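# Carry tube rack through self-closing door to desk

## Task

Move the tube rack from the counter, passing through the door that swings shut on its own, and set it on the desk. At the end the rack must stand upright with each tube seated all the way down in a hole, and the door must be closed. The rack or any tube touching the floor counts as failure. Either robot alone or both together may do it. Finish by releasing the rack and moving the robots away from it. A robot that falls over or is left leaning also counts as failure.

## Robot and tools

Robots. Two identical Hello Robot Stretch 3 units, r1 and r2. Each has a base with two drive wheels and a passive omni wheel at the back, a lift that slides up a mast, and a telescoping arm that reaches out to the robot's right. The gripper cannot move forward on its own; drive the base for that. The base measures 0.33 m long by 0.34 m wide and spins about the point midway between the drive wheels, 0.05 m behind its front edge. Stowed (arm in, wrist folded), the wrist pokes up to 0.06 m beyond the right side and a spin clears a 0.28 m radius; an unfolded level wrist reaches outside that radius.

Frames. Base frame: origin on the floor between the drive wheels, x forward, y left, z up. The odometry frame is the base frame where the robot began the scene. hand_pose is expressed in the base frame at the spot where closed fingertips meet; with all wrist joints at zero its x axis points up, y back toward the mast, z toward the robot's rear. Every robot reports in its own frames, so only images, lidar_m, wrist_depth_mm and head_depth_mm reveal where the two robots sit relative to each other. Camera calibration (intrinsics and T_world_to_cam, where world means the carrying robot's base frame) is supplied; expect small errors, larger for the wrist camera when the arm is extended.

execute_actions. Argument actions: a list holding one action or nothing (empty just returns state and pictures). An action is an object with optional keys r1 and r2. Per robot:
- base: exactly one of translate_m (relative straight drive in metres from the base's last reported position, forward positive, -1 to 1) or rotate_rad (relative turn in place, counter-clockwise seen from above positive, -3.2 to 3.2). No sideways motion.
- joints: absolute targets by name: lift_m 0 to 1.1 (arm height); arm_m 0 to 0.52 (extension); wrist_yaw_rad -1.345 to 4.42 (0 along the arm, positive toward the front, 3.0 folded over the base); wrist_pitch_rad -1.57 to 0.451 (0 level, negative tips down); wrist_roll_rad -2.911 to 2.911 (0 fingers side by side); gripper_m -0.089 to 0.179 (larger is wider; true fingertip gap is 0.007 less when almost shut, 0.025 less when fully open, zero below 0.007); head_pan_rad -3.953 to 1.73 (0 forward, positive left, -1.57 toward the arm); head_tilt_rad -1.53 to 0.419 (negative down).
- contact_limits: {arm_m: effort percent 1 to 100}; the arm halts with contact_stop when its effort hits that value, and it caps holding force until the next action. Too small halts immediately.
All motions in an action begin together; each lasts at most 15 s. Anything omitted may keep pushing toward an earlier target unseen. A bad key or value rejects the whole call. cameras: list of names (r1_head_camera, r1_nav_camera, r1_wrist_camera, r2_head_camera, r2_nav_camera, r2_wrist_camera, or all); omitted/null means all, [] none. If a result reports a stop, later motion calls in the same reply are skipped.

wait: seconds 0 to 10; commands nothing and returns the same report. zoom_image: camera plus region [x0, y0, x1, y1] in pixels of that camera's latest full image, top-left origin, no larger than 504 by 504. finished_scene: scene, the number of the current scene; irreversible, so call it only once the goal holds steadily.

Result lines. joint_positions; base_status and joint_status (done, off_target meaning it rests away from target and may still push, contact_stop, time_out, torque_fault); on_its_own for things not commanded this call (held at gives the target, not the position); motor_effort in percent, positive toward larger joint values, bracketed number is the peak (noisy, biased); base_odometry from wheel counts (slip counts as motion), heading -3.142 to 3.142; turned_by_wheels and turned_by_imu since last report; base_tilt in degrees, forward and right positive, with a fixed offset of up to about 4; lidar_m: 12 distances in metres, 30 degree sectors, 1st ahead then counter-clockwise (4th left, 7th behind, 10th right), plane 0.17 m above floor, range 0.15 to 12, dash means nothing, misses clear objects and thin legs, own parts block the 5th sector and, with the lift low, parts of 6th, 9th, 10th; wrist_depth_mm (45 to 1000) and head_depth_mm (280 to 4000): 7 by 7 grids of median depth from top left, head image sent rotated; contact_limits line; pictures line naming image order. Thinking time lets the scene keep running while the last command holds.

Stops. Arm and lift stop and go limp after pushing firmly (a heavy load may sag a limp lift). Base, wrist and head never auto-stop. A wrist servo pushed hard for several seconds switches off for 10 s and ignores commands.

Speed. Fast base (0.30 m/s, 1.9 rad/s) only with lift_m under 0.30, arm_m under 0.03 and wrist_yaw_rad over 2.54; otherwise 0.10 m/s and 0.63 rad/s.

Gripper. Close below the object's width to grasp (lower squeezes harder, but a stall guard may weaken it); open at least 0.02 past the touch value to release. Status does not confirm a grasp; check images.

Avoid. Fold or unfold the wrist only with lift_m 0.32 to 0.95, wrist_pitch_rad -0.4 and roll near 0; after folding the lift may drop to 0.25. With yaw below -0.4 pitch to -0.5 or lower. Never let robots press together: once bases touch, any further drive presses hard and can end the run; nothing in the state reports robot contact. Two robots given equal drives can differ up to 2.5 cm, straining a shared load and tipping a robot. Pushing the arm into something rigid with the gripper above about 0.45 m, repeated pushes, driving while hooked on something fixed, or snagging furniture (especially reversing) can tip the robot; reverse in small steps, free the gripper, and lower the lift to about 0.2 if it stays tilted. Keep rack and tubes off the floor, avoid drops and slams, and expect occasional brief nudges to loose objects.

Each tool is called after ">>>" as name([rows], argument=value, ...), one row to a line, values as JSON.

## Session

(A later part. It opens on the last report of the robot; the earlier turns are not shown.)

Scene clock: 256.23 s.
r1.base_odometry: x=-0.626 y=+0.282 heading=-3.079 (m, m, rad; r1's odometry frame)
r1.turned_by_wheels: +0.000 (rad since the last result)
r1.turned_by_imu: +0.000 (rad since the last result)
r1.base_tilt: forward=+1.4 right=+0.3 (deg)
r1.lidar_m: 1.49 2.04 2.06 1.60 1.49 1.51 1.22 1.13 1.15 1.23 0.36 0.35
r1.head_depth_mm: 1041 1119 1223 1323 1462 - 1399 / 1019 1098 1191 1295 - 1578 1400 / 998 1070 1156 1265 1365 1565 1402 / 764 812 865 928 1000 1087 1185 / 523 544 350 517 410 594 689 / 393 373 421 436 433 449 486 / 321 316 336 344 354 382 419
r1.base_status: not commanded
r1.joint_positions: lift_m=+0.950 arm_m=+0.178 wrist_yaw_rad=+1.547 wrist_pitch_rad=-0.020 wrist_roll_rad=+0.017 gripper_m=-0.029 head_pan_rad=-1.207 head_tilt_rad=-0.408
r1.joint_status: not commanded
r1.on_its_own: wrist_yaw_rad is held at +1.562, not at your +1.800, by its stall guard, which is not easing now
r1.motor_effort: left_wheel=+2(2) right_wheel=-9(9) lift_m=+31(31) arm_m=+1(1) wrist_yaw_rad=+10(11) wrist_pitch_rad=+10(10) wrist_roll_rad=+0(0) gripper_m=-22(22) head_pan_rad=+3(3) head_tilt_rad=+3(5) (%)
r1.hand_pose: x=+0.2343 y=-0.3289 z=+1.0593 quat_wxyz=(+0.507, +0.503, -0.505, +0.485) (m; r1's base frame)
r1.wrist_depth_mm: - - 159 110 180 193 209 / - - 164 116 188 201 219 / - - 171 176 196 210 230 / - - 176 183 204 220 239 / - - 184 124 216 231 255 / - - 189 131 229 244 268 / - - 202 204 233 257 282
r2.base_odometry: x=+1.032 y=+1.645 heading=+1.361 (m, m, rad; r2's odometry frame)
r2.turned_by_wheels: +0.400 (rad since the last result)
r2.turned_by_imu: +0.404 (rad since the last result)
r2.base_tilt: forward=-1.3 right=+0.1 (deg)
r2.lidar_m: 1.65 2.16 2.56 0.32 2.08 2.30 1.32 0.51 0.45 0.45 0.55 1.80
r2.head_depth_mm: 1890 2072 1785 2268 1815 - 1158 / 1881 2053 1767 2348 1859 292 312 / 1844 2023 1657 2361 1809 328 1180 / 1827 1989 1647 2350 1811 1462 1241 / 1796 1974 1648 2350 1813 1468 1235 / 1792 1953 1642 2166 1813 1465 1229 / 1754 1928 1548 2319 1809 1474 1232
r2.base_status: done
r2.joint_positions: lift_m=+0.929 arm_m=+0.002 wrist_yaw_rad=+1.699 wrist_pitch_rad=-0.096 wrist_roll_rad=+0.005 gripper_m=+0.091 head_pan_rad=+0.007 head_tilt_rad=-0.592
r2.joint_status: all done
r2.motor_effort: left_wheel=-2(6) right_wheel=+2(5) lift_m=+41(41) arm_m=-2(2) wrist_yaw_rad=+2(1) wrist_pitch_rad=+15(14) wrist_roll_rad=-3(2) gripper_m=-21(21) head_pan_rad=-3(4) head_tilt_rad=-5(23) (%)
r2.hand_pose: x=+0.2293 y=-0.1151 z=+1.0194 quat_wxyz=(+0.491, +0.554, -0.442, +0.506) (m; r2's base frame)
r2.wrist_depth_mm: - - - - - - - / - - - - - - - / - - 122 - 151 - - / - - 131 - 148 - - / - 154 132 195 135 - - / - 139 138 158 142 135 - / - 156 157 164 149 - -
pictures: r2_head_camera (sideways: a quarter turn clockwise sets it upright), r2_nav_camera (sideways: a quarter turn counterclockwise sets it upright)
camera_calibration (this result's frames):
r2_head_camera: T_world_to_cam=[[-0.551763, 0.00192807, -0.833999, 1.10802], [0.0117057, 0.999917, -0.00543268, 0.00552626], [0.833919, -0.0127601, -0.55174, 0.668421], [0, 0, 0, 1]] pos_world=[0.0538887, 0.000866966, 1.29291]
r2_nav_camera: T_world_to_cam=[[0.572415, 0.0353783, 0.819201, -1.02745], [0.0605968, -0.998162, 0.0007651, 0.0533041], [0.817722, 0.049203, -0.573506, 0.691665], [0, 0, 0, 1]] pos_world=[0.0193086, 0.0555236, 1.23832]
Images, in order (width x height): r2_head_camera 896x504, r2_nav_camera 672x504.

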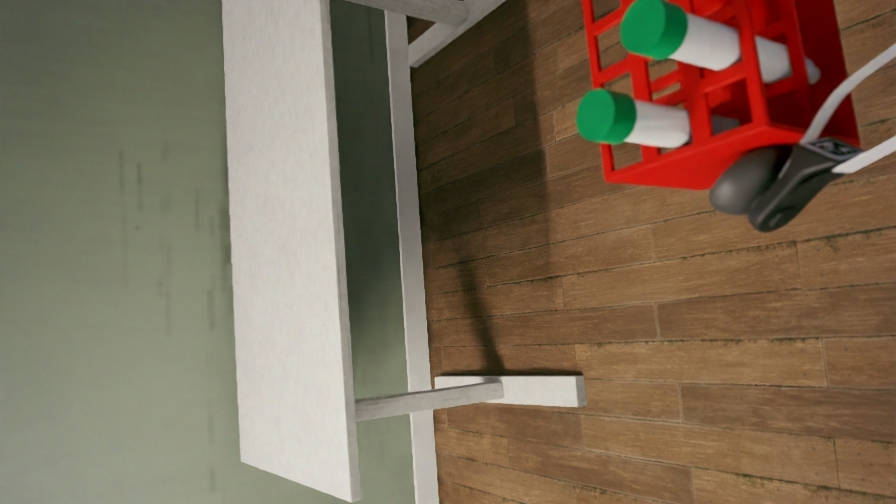

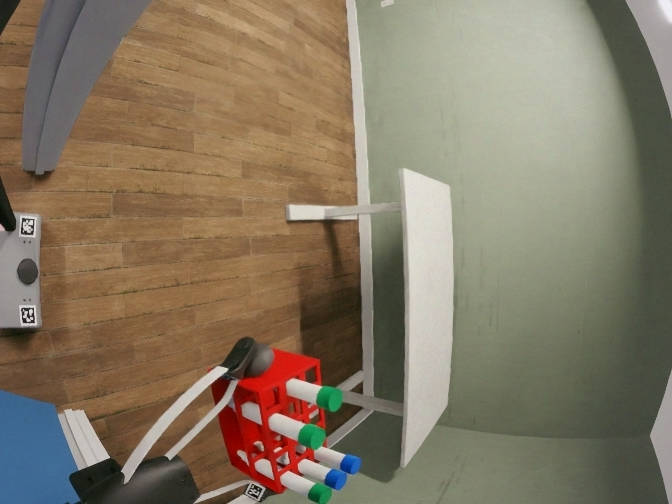

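>>> execute_actions([
  {"r1":{"base":{"translate_m":0.10},"joints":{"arm_m":0.160}},"r2":{"base":{"translate_m":0.2},"joints":{"lift_m":0.88}}},
], cameras=[])

>>> execute_actions([
  {"r1":{"base":{"translate_m":0.273},"joints":{"arm_m":0.155}},"r2":{"base":{"translate_m":0.3},"joints":{"lift_m":0.83}}},
], cameras=[])

>>> execute_actions([
  {"r1":{"base":{"translate_m":0.10},"joints":{"arm_m":0.186}},"r2":{"base":{"translate_m":0.12},"joints":{"lift_m":0.78}}},
], cameras=[])

>>> execute_actions([
  {"r1":{"base":{"translate_m":0.083},"joints":{"arm_m":0.219}},"r2":{"base":{"translate_m":0.12},"joints":{"head_tilt_rad":-0.9}}},
], cameras=["r2_head_camera","r1_nav_camera"])

Scene clock: 275.47 s.
r1.base_odometry: x=-0.725 y=+0.276 heading=-3.078 (m, m, rad; r1's odometry frame)
r1.turned_by_wheels: +0.000 (rad since the last result)
r1.turned_by_imu: +0.001 (rad since the last result)
r1.base_tilt: forward=+1.4 right=+0.3 (deg)
r1.lidar_m: 1.42 1.96 1.98 1.65 1.55 1.56 1.30 1.22 1.23 1.15 0.37 0.35
r1.head_depth_mm: 985 1064 1148 1261 1391 - 1396 / 959 1033 1122 1220 - - 1399 / 805 881 978 1092 1218 1462 1362 / 585 623 669 721 772 852 941 / 459 482 507 536 478 590 653 / 373 294 380 412 427 456 500 / 316 323 344 357 371 387 415
r1.base_status: done
r1.joint_positions: lift_m=+0.950 arm_m=+0.160 wrist_yaw_rad=+1.560 wrist_pitch_rad=-0.019 wrist_roll_rad=+0.017 gripper_m=-0.029 head_pan_rad=-1.207 head_tilt_rad=-0.408
r1.joint_status: all done
r1.on_its_own: wrist_yaw_rad is held at +1.562, not at your +1.800, by its stall guard, which is not easing now
r1.motor_effort: left_wheel=+2(5) right_wheel=-8(17) lift_m=+31(31) arm_m=-2(6) wrist_yaw_rad=+1(26) wrist_pitch_rad=+10(10) wrist_roll_rad=+0(0) gripper_m=-22(25) head_pan_rad=+3(3) head_tilt_rad=+4(5) (%)
r1.hand_pose: x=+0.2343 y=-0.3080 z=+1.0594 quat_wxyz=(+0.504, +0.506, -0.502, +0.488) (m; r1's base frame)
r1.wrist_depth_mm: - - 164 108 173 177 182 / - - 170 112 178 184 189 / - - 175 117 186 191 196 / - - 182 122 193 199 205 / - - 189 125 202 208 215 / - - 198 133 212 218 226 / - - 209 142 220 230 237
r2.base_odometry: x=+1.074 y=+1.841 heading=+1.361 (m, m, rad; r2's odometry frame)
r2.turned_by_wheels: +0.000 (rad since the last result)
r2.turned_by_imu: +0.001 (rad since the last result)
r2.base_tilt: forward=-1.2 right=+0.1 (deg)
r2.lidar_m: 1.46 1.46 2.51 0.60 0.38 2.33 0.80 0.54 0.51 0.52 1.39 1.77
r2.head_depth_mm: 1701 1912 1460 2297 1806 353 325 / 1706 1879 1448 2276 1817 323 319 / 1672 1854 1456 2238 1818 1395 310 / 1659 1838 1454 2249 1808 1472 1238 / 1632 1810 1449 2199 1807 1469 1236 / 1610 1779 1449 2091 1779 1470 1234 / 1590 1755 1446 2160 1809 1462 1230
r2.base_status: done
r2.joint_positions: lift_m=+0.881 arm_m=+0.002 wrist_yaw_rad=+1.699 wrist_pitch_rad=-0.096 wrist_roll_rad=+0.005 gripper_m=+0.091 head_pan_rad=+0.007 head_tilt_rad=-0.593
r2.joint_status: all done
r2.motor_effort: left_wheel=-2(2) right_wheel=+2(5) lift_m=+15(37) arm_m=-2(2) wrist_yaw_rad=+1(1) wrist_pitch_rad=+14(15) wrist_roll_rad=-3(3) gripper_m=-20(20) head_pan_rad=-3(3) head_tilt_rad=-4(5) (%)
r2.hand_pose: x=+0.2293 y=-0.1151 z=+0.9708 quat_wxyz=(+0.491, +0.554, -0.442, +0.507) (m; r2's base frame)
r2.wrist_depth_mm: - - - - - - - / - - - - - - - / - - 127 - 151 - - / - - 130 - 147 - - / - 154 132 195 134 - - / - 138 138 158 142 136 - / - 157 157 165 149 - -
pictures: none
No camera images: the call's "cameras" was empty. Leave "cameras" out to get every camera's image.

Scene clock: 279.77 s.
r1.base_odometry: x=-0.998 y=+0.258 heading=-3.078 (m, m, rad; r1's odometry frame)
r1.turned_by_wheels: +0.000 (rad since the last result)
r1.turned_by_imu: +0.002 (rad since the last result)
r1.base_tilt: forward=+1.4 right=+0.4 (deg)
r1.lidar_m: 1.21 1.74 1.76 1.82 1.70 1.73 1.54 1.44 1.46 0.69 0.39 0.38
r1.head_depth_mm: 651 728 821 947 1156 - 1352 / 552 604 670 750 - - 1165 / 478 518 565 619 678 787 879 / 422 453 488 529 574 635 706 / 379 402 430 458 397 536 590 / 341 297 369 401 425 462 508 / 313 326 347 367 390 417 463
r1.base_status: done
r1.joint_positions: lift_m=+0.950 arm_m=+0.155 wrist_yaw_rad=+1.541 wrist_pitch_rad=-0.019 wrist_roll_rad=+0.017 gripper_m=-0.029 head_pan_rad=-1.207 head_tilt_rad=-0.408
r1.joint_status: all done
r1.on_its_own: wrist_yaw_rad is held at +1.562, not at your +1.800, by its stall guard, which is not easing now; wrist_yaw_rad is at rest, and its effort (+15) is outside its rest range (-12 to +12)
r1.motor_effort: left_wheel=-1(6) right_wheel=-5(11) lift_m=+31(31) arm_m=+0(5) wrist_yaw_rad=+15(15) wrist_pitch_rad=+10(10) wrist_roll_rad=+0(0) gripper_m=-23(23) head_pan_rad=+3(3) head_tilt_rad=+3(5) (%)
r1.hand_pose: x=+0.2343 y=-0.3078 z=+1.0596 quat_wxyz=(+0.508, +0.501, -0.507, +0.483) (m; r1's base frame)
r1.wrist_depth_mm: - - 184 108 160 151 144 / - - - 113 167 157 150 / - - - 118 172 163 154 / - - - 185 179 168 160 / - - - 124 185 175 164 / - - - 130 191 179 171 / - - - 208 204 188 176
r2.base_odometry: x=+1.137 y=+2.134 heading=+1.361 (m, m, rad; r2's odometry frame)
r2.turned_by_wheels: +0.000 (rad since the last result)
r2.turned_by_imu: +0.001 (rad since the last result)
r2.base_tilt: forward=-1.2 right=-0.1 (deg)
r2.lidar_m: 1.63 1.17 2.11 2.43 0.62 0.55 0.77 0.66 0.63 1.14 1.36 1.53
r2.head_depth_mm: 1446 1601 1460 1121 1799 1429 333 / 1419 1577 1460 1120 1808 1475 325 / 1399 1566 1455 1125 1814 1470 344 / 1382 1541 1455 1073 1816 1465 1236 / 1365 1512 1454 1069 1812 1468 1232 / 1345 1490 1452 1023 1751 1462 1235 / 1333 1468 1451 1023 1748 1456 1236
r2.base_status: done
r2.joint_positions: lift_m=+0.831 arm_m=+0.002 wrist_yaw_rad=+1.699 wrist_pitch_rad=-0.096 wrist_roll_rad=+0.005 gripper_m=+0.091 head_pan_rad=+0.007 head_tilt_rad=-0.593
r2.joint_status: all done
r2.motor_effort: left_wheel=-3(4) right_wheel=+3(5) lift_m=+15(16) arm_m=-2(2) wrist_yaw_rad=+1(2) wrist_pitch_rad=+15(14) wrist_roll_rad=-3(2) gripper_m=-21(22) head_pan_rad=-3(4) head_tilt_rad=-4(5) (%)
r2.hand_pose: x=+0.2293 y=-0.1151 z=+0.9209 quat_wxyz=(+0.491, +0.554, -0.442, +0.507) (m; r2's base frame)
r2.wrist_depth_mm: - - - - - - - / - - - - - - - / - - 127 - 150 - - / - - 130 - 148 - - / - 154 132 195 135 865 889 / - 139 138 158 142 135 - / - 156 157 165 149 - -
pictures: none
No camera images: the call's "cameras" was empty. Leave "cameras" out to get every camera's image.

Scene clock: 282.33 s.
r1.base_odometry: x=-1.098 y=+0.252 heading=-3.078 (m, m, rad; r1's odometry frame)
r1.turned_by_wheels: +0.000 (rad since the last result)
r1.turned_by_imu: +0.001 (rad since the last result)
r1.base_tilt: forward=+1.4 right=+0.3 (deg)
r1.lidar_m: 1.14 1.65 1.68 1.89 1.76 1.78 1.62 1.52 1.37 0.63 0.41 0.41
r1.head_depth_mm: 560 617 688 776 907 - 1252 / 498 544 598 655 - 852 984 / 449 485 528 577 630 722 809 / 409 439 473 513 560 619 686 / 375 389 350 429 422 540 598 / 347 365 391 417 445 485 528 / 322 340 360 384 417 471 1110
r1.base_status: done
r1.joint_positions: lift_m=+0.950 arm_m=+0.186 wrist_yaw_rad=+1.557 wrist_pitch_rad=-0.019 wrist_roll_rad=+0.017 gripper_m=-0.029 head_pan_rad=-1.207 head_tilt_rad=-0.408
r1.joint_status: all done
r1.on_its_own: wrist_yaw_rad is held at +1.562, not at your +1.800, by its stall guard, which is not easing now
r1.motor_effort: left_wheel=+2(8) right_wheel=-7(16) lift_m=+31(31) arm_m=+2(6) wrist_yaw_rad=+4(21) wrist_pitch_rad=+10(10) wrist_roll_rad=+0(0) gripper_m=-22(23) head_pan_rad=+3(3) head_tilt_rad=+4(4) (%)
r1.hand_pose: x=+0.2344 y=-0.3344 z=+1.0596 quat_wxyz=(+0.504, +0.505, -0.503, +0.488) (m; r1's base frame)
r1.wrist_depth_mm: - - - 109 157 144 132 / - - - 115 163 147 136 / - - - 179 168 153 140 / - - - 186 173 157 144 / - - - 124 177 163 148 / - - - 130 182 170 154 / - - - 215 196 174 158
r2.base_odometry: x=+1.162 y=+2.251 heading=+1.361 (m, m, rad; r2's odometry frame)
r2.turned_by_wheels: +0.000 (rad since the last result)
r2.turned_by_imu: +0.000 (rad since the last result)
r2.base_tilt: forward=-1.2 right=+0.0 (deg)
r2.lidar_m: 1.51 1.06 1.96 2.44 0.82 0.64 0.81 0.74 0.70 1.33 1.35 1.43
r2.head_depth_mm: 1333 1483 1464 1026 1748 1465 384 / 1312 1459 1455 1031 1756 1476 359 / 1301 1442 1454 1026 1754 1472 373 / 1277 1418 1456 1026 1700 1464 1239 / 1263 1402 1442 1025 1700 1475 1243 / 1243 1379 1451 1024 1642 1460 1232 / 1228 1359 1440 1025 1335 1465 1236
r2.base_status: done
r2.joint_positions: lift_m=+0.781 arm_m=+0.002 wrist_yaw_rad=+1.699 wrist_pitch_rad=-0.095 wrist_roll_rad=+0.005 gripper_m=+0.091 head_pan_rad=+0.007 head_tilt_rad=-0.593
r2.joint_status: all done
r2.motor_effort: left_wheel=-2(2) right_wheel=+2(5) lift_m=+15(16) arm_m=-2(2) wrist_yaw_rad=+1(1) wrist_pitch_rad=+14(15) wrist_roll_rad=-3(3) gripper_m=-20(20) head_pan_rad=-3(3) head_tilt_rad=-5(5) (%)
r2.hand_pose: x=+0.2294 y=-0.1151 z=+0.8709 quat_wxyz=(+0.491, +0.554, -0.442, +0.507) (m; r2's base frame)
r2.wrist_depth_mm: - - - - - - - / - - - - - - - / - - 123 - 150 - - / - 895 131 928 148 987 - / - 154 131 194 134 707 - / - 139 138 158 142 136 - / - 157 157 164 149 - -
pictures: none
No camera images: the call's "cameras" was empty. Leave "cameras" out to get every camera's image.

Scene clock: 284.90 s.
r1.base_odometry: x=-1.181 y=+0.247 heading=-3.077 (m, m, rad; r1's odometry frame)
r1.turned_by_wheels: +0.000 (rad since the last result)
r1.turned_by_imu: +0.001 (rad since the last result)
r1.base_tilt: forward=+1.4 right=+0.3 (deg)
r1.lidar_m: 1.07 1.59 1.61 1.93 1.81 1.84 1.69 1.58 1.31 0.61 0.45 0.83
r1.head_depth_mm: 524 574 635 705 - 965 1088 / 480 522 570 624 - 797 912 / 443 478 519 570 623 702 791 / 411 442 477 518 569 624 694 / 385 350 418 453 501 558 619 / 360 381 407 437 472 519 591 / 340 361 390 437 864 970 1080
r1.base_status: done
r1.joint_positions: lift_m=+0.950 arm_m=+0.219 wrist_yaw_rad=+1.558 wrist_pitch_rad=-0.018 wrist_roll_rad=+0.017 gripper_m=-0.029 head_pan_rad=-1.207 head_tilt_rad=-0.408
r1.joint_status: all done
r1.on_its_own: wrist_yaw_rad is held at +1.562, not at your +1.800, by its stall guard, which is not easing now
r1.motor_effort: left_wheel=+3(9) right_wheel=-8(18) lift_m=+31(31) arm_m=+2(8) wrist_yaw_rad=+3(22) wrist_pitch_rad=+9(10) wrist_roll_rad=+0(0) gripper_m=-22(24) head_pan_rad=+3(3) head_tilt_rad=+3(4) (%)
r1.hand_pose: x=+0.2344 y=-0.3672 z=+1.0597 quat_wxyz=(+0.504, +0.505, -0.503, +0.488) (m; r1's base frame)
r1.wrist_depth_mm: - - - 109 156 138 125 / - - - 114 161 142 128 / - - - 119 166 147 132 / - - - 125 172 152 135 / - - - 123 176 156 139 / - - - 131 176 161 143 / - - - 229 193 165 148
r2.base_odometry: x=+1.187 y=+2.369 heading=+1.361 (m, m, rad; r2's odometry frame)
r2.turned_by_wheels: +0.000 (rad since the last result)
r2.turned_by_imu: +0.000 (rad since the last result)
r2.base_tilt: forward=-1.3 right=+0.1 (deg)
r2.lidar_m: 1.39 0.94 1.81 2.45 1.00 0.75 0.87 0.78 0.81 1.31 1.34 1.33
r2.head_depth_mm: 1274 1070 864 1663 412 1217 - / 1259 1067 862 1669 432 1201 1117 / 1243 1069 859 1620 432 1200 1117 / 1234 1063 858 1621 1431 1254 1115 / 1228 1060 857 1587 1427 1250 1119 / 1220 1055 858 1575 1417 1257 1116 / 1206 1056 853 1357 1428 1254 1116
r2.base_status: done
r2.joint_positions: lift_m=+0.781 arm_m=+0.002 wrist_yaw_rad=+1.699 wrist_pitch_rad=-0.095 wrist_roll_rad=+0.005 gripper_m=+0.091 head_pan_rad=+0.007 head_tilt_rad=-0.889
r2.joint_status: all done
r2.motor_effort: left_wheel=-2(3) right_wheel=+2(6) lift_m=+15(15) arm_m=-2(2) wrist_yaw_rad=+2(2) wrist_pitch_rad=+15(14) wrist_roll_rad=-3(3) gripper_m=-20(20) head_pan_rad=-3(3) head_tilt_rad=-6(31) (%)
r2.hand_pose: x=+0.2294 y=-0.1151 z=+0.8709 quat_wxyz=(+0.491, +0.554, -0.442, +0.507) (m; r2's base frame)
r2.wrist_depth_mm: - - - - - - - / - - - - - - - / - - 127 - 151 - - / - 900 131 924 148 970 - / 603 154 132 194 135 585 610 / - 139 138 158 142 136 - / - 156 157 165 148 - -
pictures: r1_nav_camera (sideways: a quarter turn counterclockwise sets it upright), r2_head_camera (sideways: a quarter turn clockwise sets it upright)
camera_calibration (this result's frames):
r1_nav_camera: T_world_to_cam=[[0.111742, -0.340262, 0.933668, -1.17578], [-0.920834, -0.388685, -0.0314451, 0.101506], [0.373603, -0.856239, -0.356758, 0.42294], [0, 0, 0, 1]] pos_world=[0.0668427, 0.00151644, 1.25187]
r2_head_camera: T_world_to_cam=[[-0.771212, 0.000474776, -0.636578, 0.85205], [0.00940743, 0.999899, -0.0106513, 0.0123312], [0.636509, -0.014203, -0.771139, 0.955001], [0, 0, 0, 1]] pos_world=[0.0491278, 0.000829345, 1.27897]
Images, in order (width x height): r1_nav_camera 672x504, r2_head_camera 896x504.

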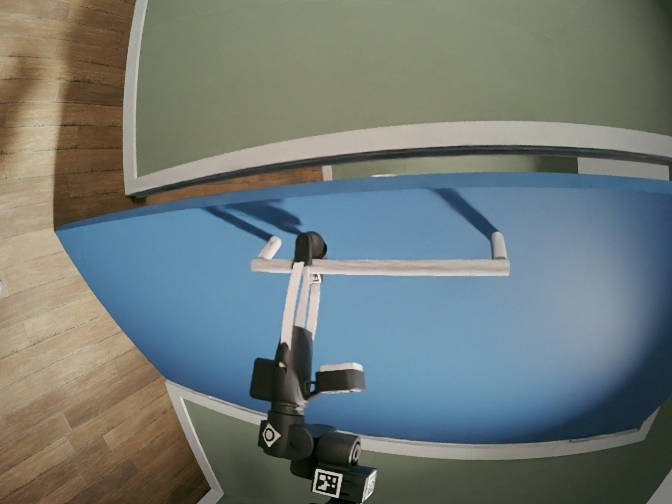

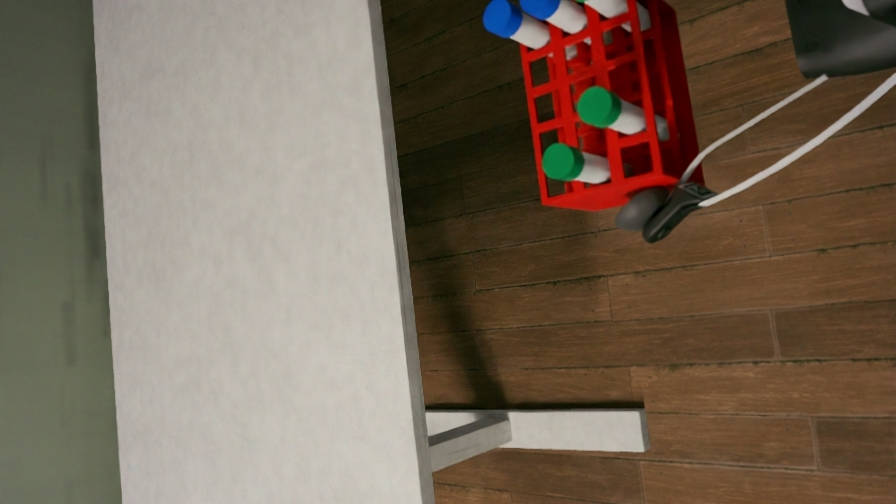

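>>> execute_actions([
  {"r1":{"base":{"translate_m":0.071},"joints":{"arm_m":0.256}},"r2":{"base":{"translate_m":0.13},"joints":{"lift_m":0.74}}},
], cameras=[])

>>> execute_actions([
  {"r1":{"base":{"translate_m":0.067},"joints":{"arm_m":0.30}},"r2":{"base":{"translate_m":0.12}}},
], cameras=[])

>>> execute_actions([
  {"r1":{"base":{"translate_m":0.06},"joints":{"arm_m":0.35}},"r2":{"base":{"translate_m":0.12}}},
], cameras=[])

>>> execute_actions([
  {"r1":{"base":{"translate_m":0.05},"joints":{"arm_m":0.40}},"r2":{"base":{"translate_m":0.12},"joints":{"head_tilt_rad":-1.2,"head_pan_rad":-0.3,"lift_m":0.70}}},
], cameras=["r2_head_camera","r1_nav_camera","r2_wrist_camera"])

Scene clock: 291.63 s.
r1.base_odometry: x=-1.251 y=+0.242 heading=-3.077 (m, m, rad; r1's odometry frame)
r1.turned_by_wheels: +0.000 (rad since the last result)
r1.turned_by_imu: +0.001 (rad since the last result)
r1.base_tilt: forward=+1.4 right=+0.3 (deg)
r1.lidar_m: 1.02 1.53 1.56 1.97 1.85 1.88 1.76 1.64 1.24 0.61 0.48 0.78
r1.head_depth_mm: 513 558 614 684 - 883 1014 / 479 519 568 621 701 782 890 / 450 486 526 576 644 705 796 / 424 450 486 522 582 645 719 / 402 423 460 496 543 593 657 / 381 406 433 474 528 899 1028 / 379 641 706 769 834 924 1028
r1.base_status: done
r1.joint_positions: lift_m=+0.950 arm_m=+0.256 wrist_yaw_rad=+1.557 wrist_pitch_rad=-0.018 wrist_roll_rad=+0.017 gripper_m=-0.029 head_pan_rad=-1.207 head_tilt_rad=-0.408
r1.joint_status: all done
r1.on_its_own: wrist_yaw_rad is held at +1.562, not at your +1.800, by its stall guard, which is not easing now
r1.motor_effort: left_wheel=+4(9) right_wheel=-8(21) lift_m=+31(31) arm_m=+2(7) wrist_yaw_rad=+4(18) wrist_pitch_rad=+9(10) wrist_roll_rad=+0(0) gripper_m=-22(23) head_pan_rad=+3(3) head_tilt_rad=+4(4) (%)
r1.hand_pose: x=+0.2344 y=-0.4043 z=+1.0598 quat_wxyz=(+0.504, +0.505, -0.503, +0.488) (m; r1's base frame)
r1.wrist_depth_mm: - - - 109 154 134 119 / - - - 114 161 138 122 / - - - 119 165 141 125 / - - - 125 171 146 128 / - - - 124 171 151 131 / - - - 131 173 154 135 / - - - 223 191 158 138
r2.base_odometry: x=+1.214 y=+2.496 heading=+1.361 (m, m, rad; r2's odometry frame)
r2.turned_by_wheels: +0.000 (rad since the last result)
r2.turned_by_imu: +0.001 (rad since the last result)
r2.base_tilt: forward=-1.2 right=+0.0 (deg)
r2.lidar_m: 1.26 0.82 1.64 2.46 1.21 0.87 0.96 0.88 0.99 1.30 1.32 1.24
r2.head_depth_mm: 1186 1071 865 759 439 1193 - / 1164 1068 861 758 481 475 1136 / 1151 1059 861 739 522 484 1124 / 1133 1062 858 737 1431 1251 1115 / 1120 1061 857 720 1428 1253 1114 / 1100 1058 855 718 1432 1254 1116 / 1087 1057 852 718 1372 1241 1111
r2.base_status: done
r2.joint_positions: lift_m=+0.741 arm_m=+0.002 wrist_yaw_rad=+1.699 wrist_pitch_rad=-0.095 wrist_roll_rad=+0.005 gripper_m=+0.091 head_pan_rad=+0.007 head_tilt_rad=-0.889
r2.joint_status: all done
r2.motor_effort: left_wheel=-2(3) right_wheel=+2(5) lift_m=+15(16) arm_m=-2(2) wrist_yaw_rad=+1(2) wrist_pitch_rad=+14(15) wrist_roll_rad=-3(3) gripper_m=-20(21) head_pan_rad=-3(4) head_tilt_rad=-7(7) (%)
r2.hand_pose: x=+0.2294 y=-0.1151 z=+0.8309 quat_wxyz=(+0.491, +0.554, -0.442, +0.507) (m; r2's base frame)
r2.wrist_depth_mm: - - - - - - - / - - - - - - - / - - 127 - 151 - - / - 730 131 757 148 797 830 / 464 154 132 195 134 481 507 / - 139 138 158 141 136 881 / - 157 157 164 148 - 932
pictures: none
No camera images: the call's "cameras" was empty. Leave "cameras" out to get every camera's image.

Scene clock: 294.03 s.
r1.base_odometry: x=-1.318 y=+0.238 heading=-3.076 (m, m, rad; r1's odometry frame)
r1.turned_by_wheels: +0.000 (rad since the last result)
r1.turned_by_imu: +0.001 (rad since the last result)
r1.base_tilt: forward=+1.4 right=+0.4 (deg)
r1.lidar_m: 0.97 1.48 1.50 1.90 1.89 1.92 1.81 1.70 1.15 0.62 0.53 0.76
r1.head_depth_mm: 516 559 613 671 - 859 985 / 490 531 578 631 716 789 891 / 467 504 547 590 666 733 824 / 446 442 501 531 612 681 758 / 428 457 492 532 580 645 726 / 417 455 658 738 808 896 991 / 581 619 669 728 799 878 971
r1.base_status: done
r1.joint_positions: lift_m=+0.950 arm_m=+0.300 wrist_yaw_rad=+1.557 wrist_pitch_rad=-0.017 wrist_roll_rad=+0.017 gripper_m=-0.029 head_pan_rad=-1.207 head_tilt_rad=-0.408
r1.joint_status: all done
r1.on_its_own: wrist_yaw_rad is held at +1.562, not at your +1.800, by its stall guard, which is not easing now
r1.motor_effort: left_wheel=+4(11) right_wheel=-9(23) lift_m=+31(31) arm_m=+2(5) wrist_yaw_rad=+4(14) wrist_pitch_rad=+9(9) wrist_roll_rad=+0(0) gripper_m=-22(22) head_pan_rad=+3(3) head_tilt_rad=+4(3) (%)
r1.hand_pose: x=+0.2344 y=-0.4484 z=+1.0600 quat_wxyz=(+0.504, +0.505, -0.503, +0.488) (m; r1's base frame)
r1.wrist_depth_mm: - - 819 109 153 132 113 / - - 905 114 159 134 116 / - - 924 119 164 137 119 / - - - 124 169 141 121 / - - - 124 170 144 124 / - - - 131 170 149 127 / - - - 231 189 153 131
r2.base_odometry: x=+1.239 y=+2.613 heading=+1.361 (m, m, rad; r2's odometry frame)
r2.turned_by_wheels: +0.000 (rad since the last result)
r2.turned_by_imu: +0.000 (rad since the last result)
r2.base_tilt: forward=-1.3 right=+0.0 (deg)
r2.lidar_m: 1.14 0.71 1.48 2.48 1.40 0.98 1.04 0.98 1.15 1.29 1.15 1.19
r2.head_depth_mm: 1061 1066 861 721 440 1199 - / 1048 1067 862 721 480 475 1141 / 1035 1063 859 721 522 483 1121 / 1019 1063 857 721 646 1247 1115 / 1005 1059 856 719 646 1250 1115 / 996 1060 855 718 632 1252 1115 / 978 1057 857 717 631 1232 1119
r2.base_status: done
r2.joint_positions: lift_m=+0.741 arm_m=+0.002 wrist_yaw_rad=+1.699 wrist_pitch_rad=-0.095 wrist_roll_rad=+0.005 gripper_m=+0.091 head_pan_rad=+0.007 head_tilt_rad=-0.889
r2.joint_status: not commanded
r2.motor_effort: left_wheel=-2(3) right_wheel=+2(6) lift_m=+15(15) arm_m=-2(2) wrist_yaw_rad=+1(1) wrist_pitch_rad=+14(15) wrist_roll_rad=-3(3) gripper_m=-21(20) head_pan_rad=-3(3) head_tilt_rad=-6(5) (%)
r2.hand_pose: x=+0.2294 y=-0.1151 z=+0.8309 quat_wxyz=(+0.491, +0.554, -0.442, +0.507) (m; r2's base frame)
r2.wrist_depth_mm: - - 983 988 981 970 983 / - - - - - - - / - - 128 - 150 - - / - 727 131 774 148 802 833 / 462 154 132 195 134 482 507 / 343 139 138 158 142 136 365 / - 156 157 165 148 - 314
pictures: none
No camera images: the call's "cameras" was empty. Leave "cameras" out to get every camera's image.

Scene clock: 296.43 s.
r1.base_odometry: x=-1.378 y=+0.234 heading=-3.076 (m, m, rad; r1's odometry frame)
r1.turned_by_wheels: +0.001 (rad since the last result)
r1.turned_by_imu: +0.001 (rad since the last result)
r1.base_tilt: forward=+1.5 right=+0.4 (deg)
r1.lidar_m: 0.93 1.43 1.45 1.84 1.92 1.95 1.87 1.75 1.11 0.65 0.58 0.72
r1.head_depth_mm: 532 575 628 - 788 861 982 / 512 552 601 645 730 813 921 / 493 528 573 619 691 768 865 / 477 505 545 585 658 729 813 / 462 497 543 596 668 831 938 / 560 600 646 704 770 854 951 / 555 595 644 696 760 834 923
r1.base_status: done
r1.joint_positions: lift_m=+0.950 arm_m=+0.350 wrist_yaw_rad=+1.559 wrist_pitch_rad=-0.016 wrist_roll_rad=+0.017 gripper_m=-0.029 head_pan_rad=-1.207 head_tilt_rad=-0.408
r1.joint_status: all done
r1.on_its_own: wrist_yaw_rad is held at +1.562, not at your +1.800, by its stall guard, which is not easing now
r1.motor_effort: left_wheel=+6(12) right_wheel=-11(24) lift_m=+31(31) arm_m=+2(6) wrist_yaw_rad=+2(7) wrist_pitch_rad=+8(9) wrist_roll_rad=+0(0) gripper_m=-21(22) head_pan_rad=+3(3) head_tilt_rad=+4(4) (%)
r1.hand_pose: x=+0.2344 y=-0.4978 z=+1.0603 quat_wxyz=(+0.503, +0.505, -0.503, +0.489) (m; r1's base frame)
r1.wrist_depth_mm: - - 654 109 154 127 108 / - - 700 114 159 131 110 / - - 746 119 163 134 113 / - - 791 123 169 137 115 / - - 852 124 170 140 118 / - - - 131 168 144 120 / - - 874 222 186 148 123
r2.base_odometry: x=+1.264 y=+2.731 heading=+1.360 (m, m, rad; r2's odometry frame)
r2.turned_by_wheels: +0.000 (rad since the last result)
r2.turned_by_imu: +0.000 (rad since the last result)
r2.base_tilt: forward=-1.2 right=+0.1 (deg)
r2.lidar_m: 1.02 0.61 1.33 2.48 1.59 1.09 1.13 1.08 1.30 1.28 1.07 1.10
r2.head_depth_mm: 948 1039 865 724 442 1196 - / 933 1030 862 723 481 475 1135 / 922 1030 857 721 521 487 1121 / 909 1011 860 720 619 566 1117 / 898 1001 857 721 620 555 1117 / 886 987 852 720 620 554 1117 / 872 989 852 719 619 543 1083
r2.base_status: done
r2.joint_positions: lift_m=+0.741 arm_m=+0.002 wrist_yaw_rad=+1.699 wrist_pitch_rad=-0.095 wrist_roll_rad=+0.005 gripper_m=+0.091 head_pan_rad=+0.007 head_tilt_rad=-0.889
r2.joint_status: not commanded
r2.motor_effort: left_wheel=-2(3) right_wheel=+2(4) lift_m=+15(14) arm_m=-2(2) wrist_yaw_rad=+1(2) wrist_pitch_rad=+14(15) wrist_roll_rad=-3(3) gripper_m=-20(21) head_pan_rad=-2(3) head_tilt_rad=-6(6) (%)
r2.hand_pose: x=+0.2294 y=-0.1151 z=+0.8309 quat_wxyz=(+0.491, +0.554, -0.442, +0.507) (m; r2's base frame)
r2.wrist_depth_mm: 877 887 885 865 878 880 878 / 919 910 904 904 907 884 901 / 953 942 126 935 150 942 925 / 774 729 130 758 148 801 836 / 465 154 132 195 135 485 511 / 344 139 138 158 142 136 365 / 276 157 157 164 149 270 287
pictures: none
No camera images: the call's "cameras" was empty. Leave "cameras" out to get every camera's image.

Scene clock: 298.90 s.
r1.base_odometry: x=-1.428 y=+0.230 heading=-3.075 (m, m, rad; r1's odometry frame)
r1.turned_by_wheels: +0.001 (rad since the last result)
r1.turned_by_imu: +0.001 (rad since the last result)
r1.base_tilt: forward=+1.5 right=+0.4 (deg)
r1.lidar_m: 0.89 1.39 1.41 1.79 1.95 1.99 1.90 1.79 1.06 0.68 0.63 0.69
r1.head_depth_mm: 553 598 648 - 794 884 1001 / 539 580 631 680 761 849 958 / 525 558 598 651 735 816 915 / 513 550 596 641 711 784 885 / 525 571 618 675 742 831 927 / 537 578 625 680 742 818 913 / 535 572 615 667 726 796 883
r1.base_status: done
r1.joint_positions: lift_m=+0.950 arm_m=+0.400 wrist_yaw_rad=+1.560 wrist_pitch_rad=-0.015 wrist_roll_rad=+0.017 gripper_m=-0.029 head_pan_rad=-1.207 head_tilt_rad=-0.408
r1.joint_status: all done
r1.on_its_own: wrist_yaw_rad is held at +1.562, not at your +1.800, by its stall guard, which is not easing now
r1.motor_effort: left_wheel=+8(13) right_wheel=-13(24) lift_m=+31(31) arm_m=+3(6) wrist_yaw_rad=+2(9) wrist_pitch_rad=+8(9) wrist_roll_rad=+0(0) gripper_m=-21(22) head_pan_rad=+3(3) head_tilt_rad=+4(4) (%)
r1.hand_pose: x=+0.2345 y=-0.5476 z=+1.0606 quat_wxyz=(+0.503, +0.505, -0.503, +0.489) (m; r1's base frame)
r1.wrist_depth_mm: - - 479 109 155 124 104 / - - 498 113 159 127 106 / - - 543 118 164 130 108 / - - 570 123 168 133 110 / - - 637 125 167 136 112 / - - 785 130 165 140 114 / - - 628 224 187 142 117
r2.base_odometry: x=+1.289 y=+2.848 heading=+1.360 (m, m, rad; r2's odometry frame)
r2.turned_by_wheels: +0.000 (rad since the last result)
r2.turned_by_imu: +0.000 (rad since the last result)
r2.base_tilt: forward=-1.2 right=+0.1 (deg)
r2.lidar_m: 0.90 0.52 0.54 2.50 1.78 1.20 1.22 1.19 1.36 1.27 1.00 0.96
r2.head_depth_mm: 787 711 646 595 1282 - 1117 / 782 709 646 587 - 1181 1110 / 782 704 628 552 566 1217 - / 782 704 643 493 548 1216 - / 779 703 641 584 547 1184 - / 775 702 640 590 546 524 1115 / 775 700 638 590 546 517 1107
r2.base_status: done
r2.joint_positions: lift_m=+0.701 arm_m=+0.002 wrist_yaw_rad=+1.699 wrist_pitch_rad=-0.095 wrist_roll_rad=+0.005 gripper_m=+0.091 head_pan_rad=-0.293 head_tilt_rad=-1.185
r2.joint_status: all done
r2.motor_effort: left_wheel=-3(3) right_wheel=+2(5) lift_m=+15(17) arm_m=-2(2) wrist_yaw_rad=+2(2) wrist_pitch_rad=+14(15) wrist_roll_rad=-3(3) gripper_m=-21(21) head_pan_rad=-4(25) head_tilt_rad=-8(32) (%)
r2.hand_pose: x=+0.2294 y=-0.1151 z=+0.7909 quat_wxyz=(+0.491, +0.554, -0.442, +0.507) (m; r2's base frame)
r2.wrist_depth_mm: 771 763 766 770 766 762 764 / 807 802 778 791 791 795 784 / 825 847 126 825 150 816 812 / 572 583 130 608 148 638 653 / 369 154 132 196 134 382 405 / 277 139 138 158 141 136 288 / - 157 157 165 149 214 227
pictures: r1_nav_camera (sideways: a quarter turn counterclockwise sets it upright), r2_head_camera (sideways: a quarter turn clockwise sets it upright), r2_wrist_camera
camera_calibration (this result's frames):
r1_nav_camera: T_world_to_cam=[[0.111742, -0.340262, 0.933668, -1.17578], [-0.920834, -0.388685, -0.0314451, 0.101506], [0.373603, -0.856239, -0.356758, 0.42294], [0, 0, 0, 1]] pos_world=[0.0668427, 0.00151644, 1.25187]
r2_head_camera: T_world_to_cam=[[-0.88257, 0.272263, -0.383331, 0.522831], [0.30067, 0.953611, -0.0149466, 0.0161416], [0.361479, -0.128448, -0.92349, 1.15469], [0, 0, 0, 1]] pos_world=[0.0391834, -0.00942245, 1.26701]
r2_wrist_camera: T_world_to_cam=[[0.0886513, -0.996018, -0.00949122, -0.133172], [-0.220649, -0.0103452, -0.975299, 0.864209], [0.971316, 0.0885557, -0.220687, 0.131627], [0, 0, 0, 1]] pos_world=[0.0746411, -0.135358, 0.870646]
Images, in order (width x height): r1_nav_camera 672x504, r2_head_camera 896x504, r2_wrist_camera 644x364.

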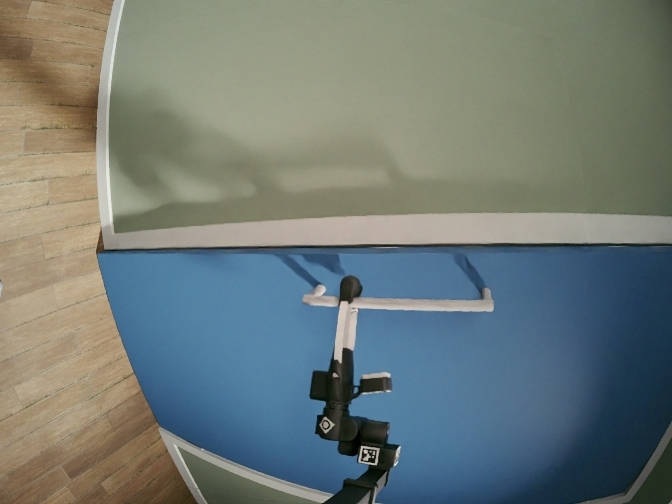

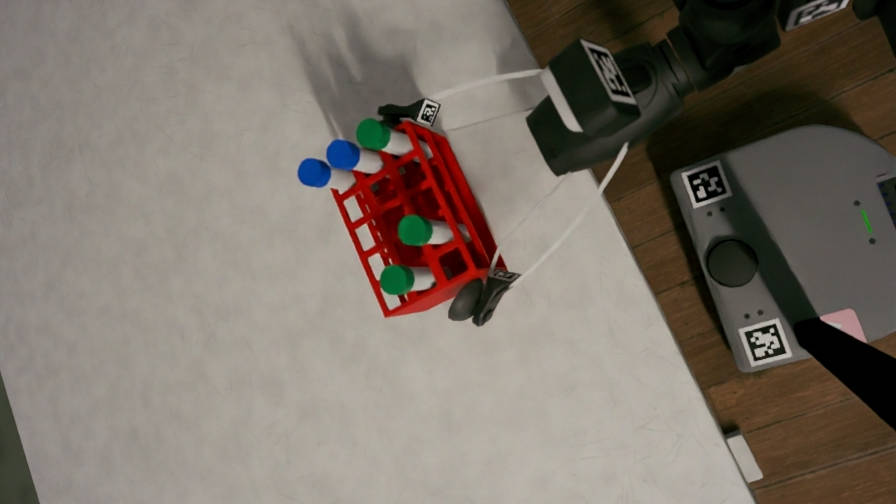

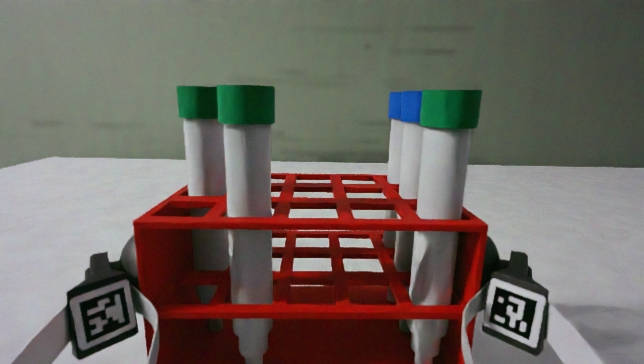

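>>> execute_actions([
  {"r1":{"base":{"translate_m":0.038},"joints":{"arm_m":0.445}},"r2":{"joints":{"lift_m":0.682}}},
], cameras=["r1_nav_camera","r2_wrist_camera"])

Scene clock: 302.57 s.
r1.base_odometry: x=-1.466 y=+0.228 heading=-3.075 (m, m, rad; r1's odometry frame)
r1.turned_by_wheels: +0.000 (rad since the last result)
r1.turned_by_imu: +0.000 (rad since the last result)
r1.base_tilt: forward=+1.4 right=+0.4 (deg)
r1.lidar_m: 0.86 1.36 1.38 1.74 1.97 2.01 1.94 1.82 1.04 0.71 0.65 0.67
r1.head_depth_mm: 575 620 669 718 812 910 1022 / 565 608 658 726 793 881 990 / 555 586 641 682 773 858 962 / 544 588 630 684 749 832 925 / 522 561 608 662 728 803 898 / 526 562 604 656 720 792 876 / 517 553 594 644 702 769 855
r1.base_status: done
r1.joint_positions: lift_m=+0.950 arm_m=+0.445 wrist_yaw_rad=+1.571 wrist_pitch_rad=-0.015 wrist_roll_rad=+0.017 gripper_m=-0.029 head_pan_rad=-1.207 head_tilt_rad=-0.407
r1.joint_status: all done
r1.on_its_own: wrist_yaw_rad is held at +1.562, not at your +1.800, by its stall guard, which is not easing now
r1.motor_effort: left_wheel=+1(12) right_wheel=+0(23) lift_m=+31(31) arm_m=+4(4) wrist_yaw_rad=-6(13) wrist_pitch_rad=+8(9) wrist_roll_rad=+0(0) gripper_m=-21(23) head_pan_rad=+4(3) head_tilt_rad=+4(4) (%)
r1.hand_pose: x=+0.2345 y=-0.5896 z=+1.0604 quat_wxyz=(+0.500, +0.508, -0.500, +0.492) (m; r1's base frame)
r1.wrist_depth_mm: - 875 345 108 156 121 100 / - - 365 113 159 125 102 / - - 388 117 163 126 103 / - - 414 123 168 129 105 / - - 470 124 167 132 107 / - - 630 131 163 135 109 / - - 464 142 188 138 111
r2.base_odometry: x=+1.289 y=+2.848 heading=+1.360 (m, m, rad; r2's odometry frame)
r2.turned_by_wheels: +0.000 (rad since the last result)
r2.turned_by_imu: +0.001 (rad since the last result)
r2.base_tilt: forward=-1.2 right=+0.0 (deg)
r2.lidar_m: 0.90 0.52 0.54 2.50 1.78 1.20 1.19 1.19 1.36 1.26 1.00 0.97
r2.head_depth_mm: 788 710 646 596 1283 - 1114 / 781 708 646 587 - 1183 1114 / 783 705 643 571 564 1219 - / 778 705 643 514 547 1210 - / 780 704 643 584 547 1193 - / 776 703 641 589 546 525 1120 / 774 702 639 589 544 517 1105
r2.base_status: not commanded
r2.joint_positions: lift_m=+0.683 arm_m=+0.002 wrist_yaw_rad=+1.699 wrist_pitch_rad=-0.095 wrist_roll_rad=+0.005 gripper_m=+0.091 head_pan_rad=-0.293 head_tilt_rad=-1.185
r2.joint_status: all done
r2.motor_effort: left_wheel=-2(2) right_wheel=+2(2) lift_m=+15(17) arm_m=-2(2) wrist_yaw_rad=+1(1) wrist_pitch_rad=+15(14) wrist_roll_rad=-3(3) gripper_m=-20(21) head_pan_rad=-3(3) head_tilt_rad=-8(9) (%)
r2.hand_pose: x=+0.2294 y=-0.1151 z=+0.7729 quat_wxyz=(+0.491, +0.554, -0.442, +0.507) (m; r2's base frame)
r2.wrist_depth_mm: 778 771 775 771 773 761 773 / 809 790 791 788 790 796 789 / 832 835 127 831 150 824 822 / 507 515 130 534 148 557 585 / 322 154 132 195 135 337 353 / 245 139 138 158 142 136 254 / - 156 157 164 149 188 200
pictures: r1_nav_camera (sideways: a quarter turn counterclockwise sets it upright), r2_wrist_camera
camera_calibration (this result's frames):
r1_nav_camera: T_world_to_cam=[[0.111698, -0.340148, 0.933714, -1.17584], [-0.920832, -0.388689, -0.0314405, 0.1015], [0.373619, -0.856283, -0.356635, 0.422781], [0, 0, 0, 1]] pos_world=[0.066845, 0.00151032, 1.25187]
r2_wrist_camera: T_world_to_cam=[[0.0886517, -0.996017, -0.0094924, -0.133342], [-0.220621, -0.0103416, -0.975305, 0.846656], [0.971322, 0.0885566, -0.220659, 0.127631], [0, 0, 0, 1]] pos_world=[0.0746402, -0.135358, 0.852645]
Images, in order (width x height): r1_nav_camera 672x504, r2_wrist_camera 644x364.

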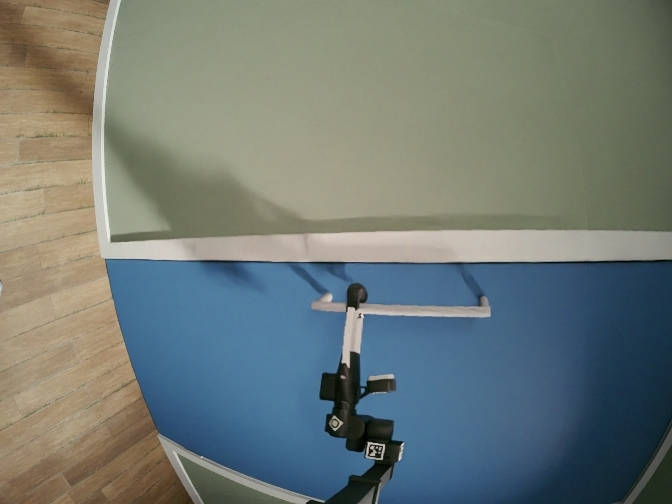

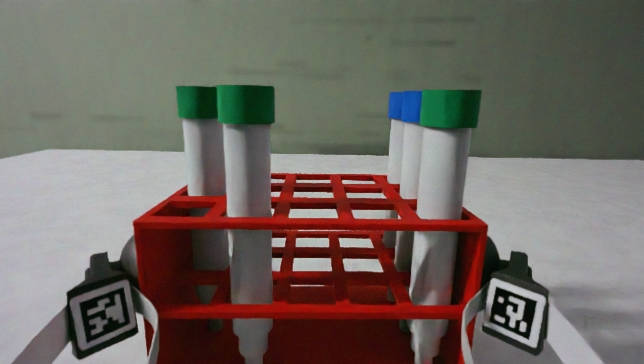

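Door shut.

>>> execute_actions([
  {"r1":{"joints":{"gripper_m":0.055}},"r2":{"joints":{"lift_m":0.668}}},
], cameras=["r1_wrist_camera","r2_head_camera"])

Scene clock: 305.27 s.
r1.base_odometry: x=-1.466 y=+0.228 heading=-3.075 (m, m, rad; r1's odometry frame)
r1.turned_by_wheels: +0.000 (rad since the last result)
r1.turned_by_imu: +0.000 (rad since the last result)
r1.base_tilt: forward=+1.4 right=+0.4 (deg)
r1.lidar_m: 0.86 1.37 1.38 1.74 1.98 2.00 1.94 1.82 1.04 0.71 0.65 0.67
r1.head_depth_mm: 576 621 668 719 815 907 1028 / 566 608 659 721 794 880 993 / 554 587 640 682 775 857 966 / 546 586 631 683 750 831 924 / 523 561 608 663 725 805 903 / 526 563 606 657 718 791 877 / 517 552 594 645 700 769 853
r1.base_status: not commanded
r1.joint_positions: lift_m=+0.950 arm_m=+0.445 wrist_yaw_rad=+1.572 wrist_pitch_rad=-0.017 wrist_roll_rad=+0.017 gripper_m=+0.055 head_pan_rad=-1.207 head_tilt_rad=-0.407
r1.joint_status: all done
r1.on_its_own: wrist_yaw_rad is held at +1.562, not at your +1.800, by its stall guard, which is not easing now
r1.motor_effort: left_wheel=+0(0) right_wheel=+1(0) lift_m=+31(31) arm_m=+3(4) wrist_yaw_rad=-7(7) wrist_pitch_rad=+8(9) wrist_roll_rad=+0(0) gripper_m=+3(91) head_pan_rad=+3(3) head_tilt_rad=+4(4) (%)
r1.hand_pose: x=+0.2344 y=-0.5895 z=+1.0601 quat_wxyz=(+0.500, +0.509, -0.499, +0.492) (m; r1's base frame)
r1.wrist_depth_mm: - 923 346 109 154 121 100 / - - 362 112 159 124 101 / - - 391 118 164 127 103 / - - 425 123 169 130 105 / - - 571 128 160 132 107 / - - - 134 - 135 109 / - - 528 141 179 133 112
r2.base_odometry: x=+1.289 y=+2.848 heading=+1.360 (m, m, rad; r2's odometry frame)
r2.turned_by_wheels: +0.000 (rad since the last result)
r2.turned_by_imu: +0.001 (rad since the last result)
r2.base_tilt: forward=-1.2 right=+0.1 (deg)
r2.lidar_m: 0.90 0.52 0.54 2.50 1.78 1.20 1.19 1.19 1.35 1.27 1.00 0.97
r2.head_depth_mm: 789 708 648 596 1286 - 1116 / 783 708 646 587 567 1176 1113 / 782 705 645 556 564 1213 - / 782 704 643 521 548 1217 - / 779 704 641 588 546 1183 - / 775 703 642 589 546 524 1119 / 774 700 641 588 544 517 1105
r2.base_status: not commanded
r2.joint_positions: lift_m=+0.669 arm_m=+0.002 wrist_yaw_rad=+1.699 wrist_pitch_rad=-0.087 wrist_roll_rad=+0.005 gripper_m=+0.091 head_pan_rad=-0.293 head_tilt_rad=-1.185
r2.joint_status: all done
r2.motor_effort: left_wheel=-2(2) right_wheel=+1(2) lift_m=+14(14) arm_m=-2(2) wrist_yaw_rad=+1(1) wrist_pitch_rad=+11(14) wrist_roll_rad=-3(3) gripper_m=-21(20) head_pan_rad=-3(3) head_tilt_rad=-8(9) (%)
r2.hand_pose: x=+0.2297 y=-0.1150 z=+0.7610 quat_wxyz=(+0.489, +0.552, -0.444, +0.509) (m; r2's base frame)
r2.wrist_depth_mm: 782 769 766 780 775 772 775 / 791 800 783 793 788 797 787 / 821 830 122 831 151 829 810 / 465 474 132 499 148 525 542 / 298 154 131 205 134 309 325 / 218 139 138 158 141 136 233 / - 156 156 164 149 171 182
pictures: r1_wrist_camera, r2_head_camera (sideways: a quarter turn clockwise sets it upright)
camera_calibration (this result's frames):
r1_wrist_camera: T_world_to_cam=[[0.0290571, -0.999186, -0.0279908, -0.564097], [-0.235567, 0.0203688, -0.971645, 1.12806], [0.971424, 0.0348269, -0.234783, 0.207334], [0, 0, 0, 1]] pos_world=[0.0807142, -0.593836, 1.12896]
r2_head_camera: T_world_to_cam=[[-0.88257, 0.272263, -0.383331, 0.522831], [0.30067, 0.953611, -0.0149466, 0.0161416], [0.361479, -0.128448, -0.92349, 1.15469], [0, 0, 0, 1]] pos_world=[0.0391834, -0.00942245, 1.26701]
Images, in order (width x height): r1_wrist_camera 644x364, r2_head_camera 896x504.

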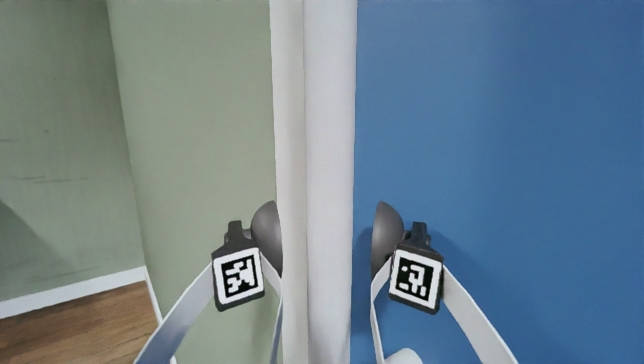

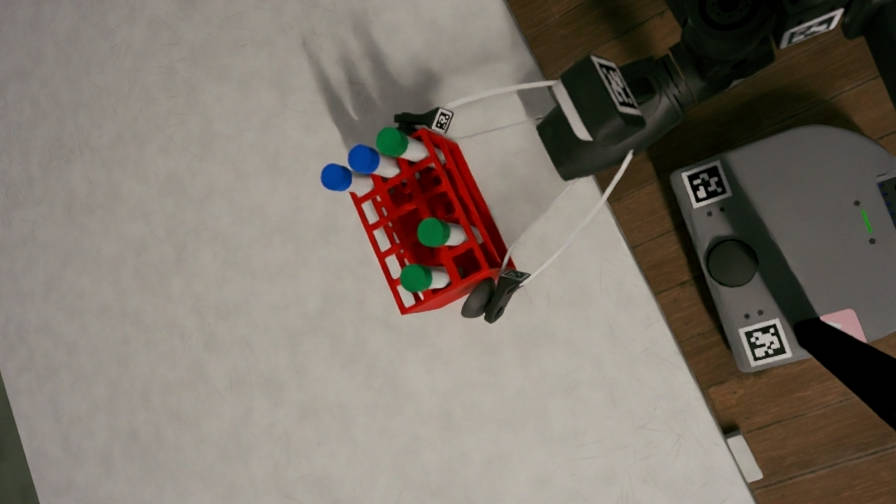

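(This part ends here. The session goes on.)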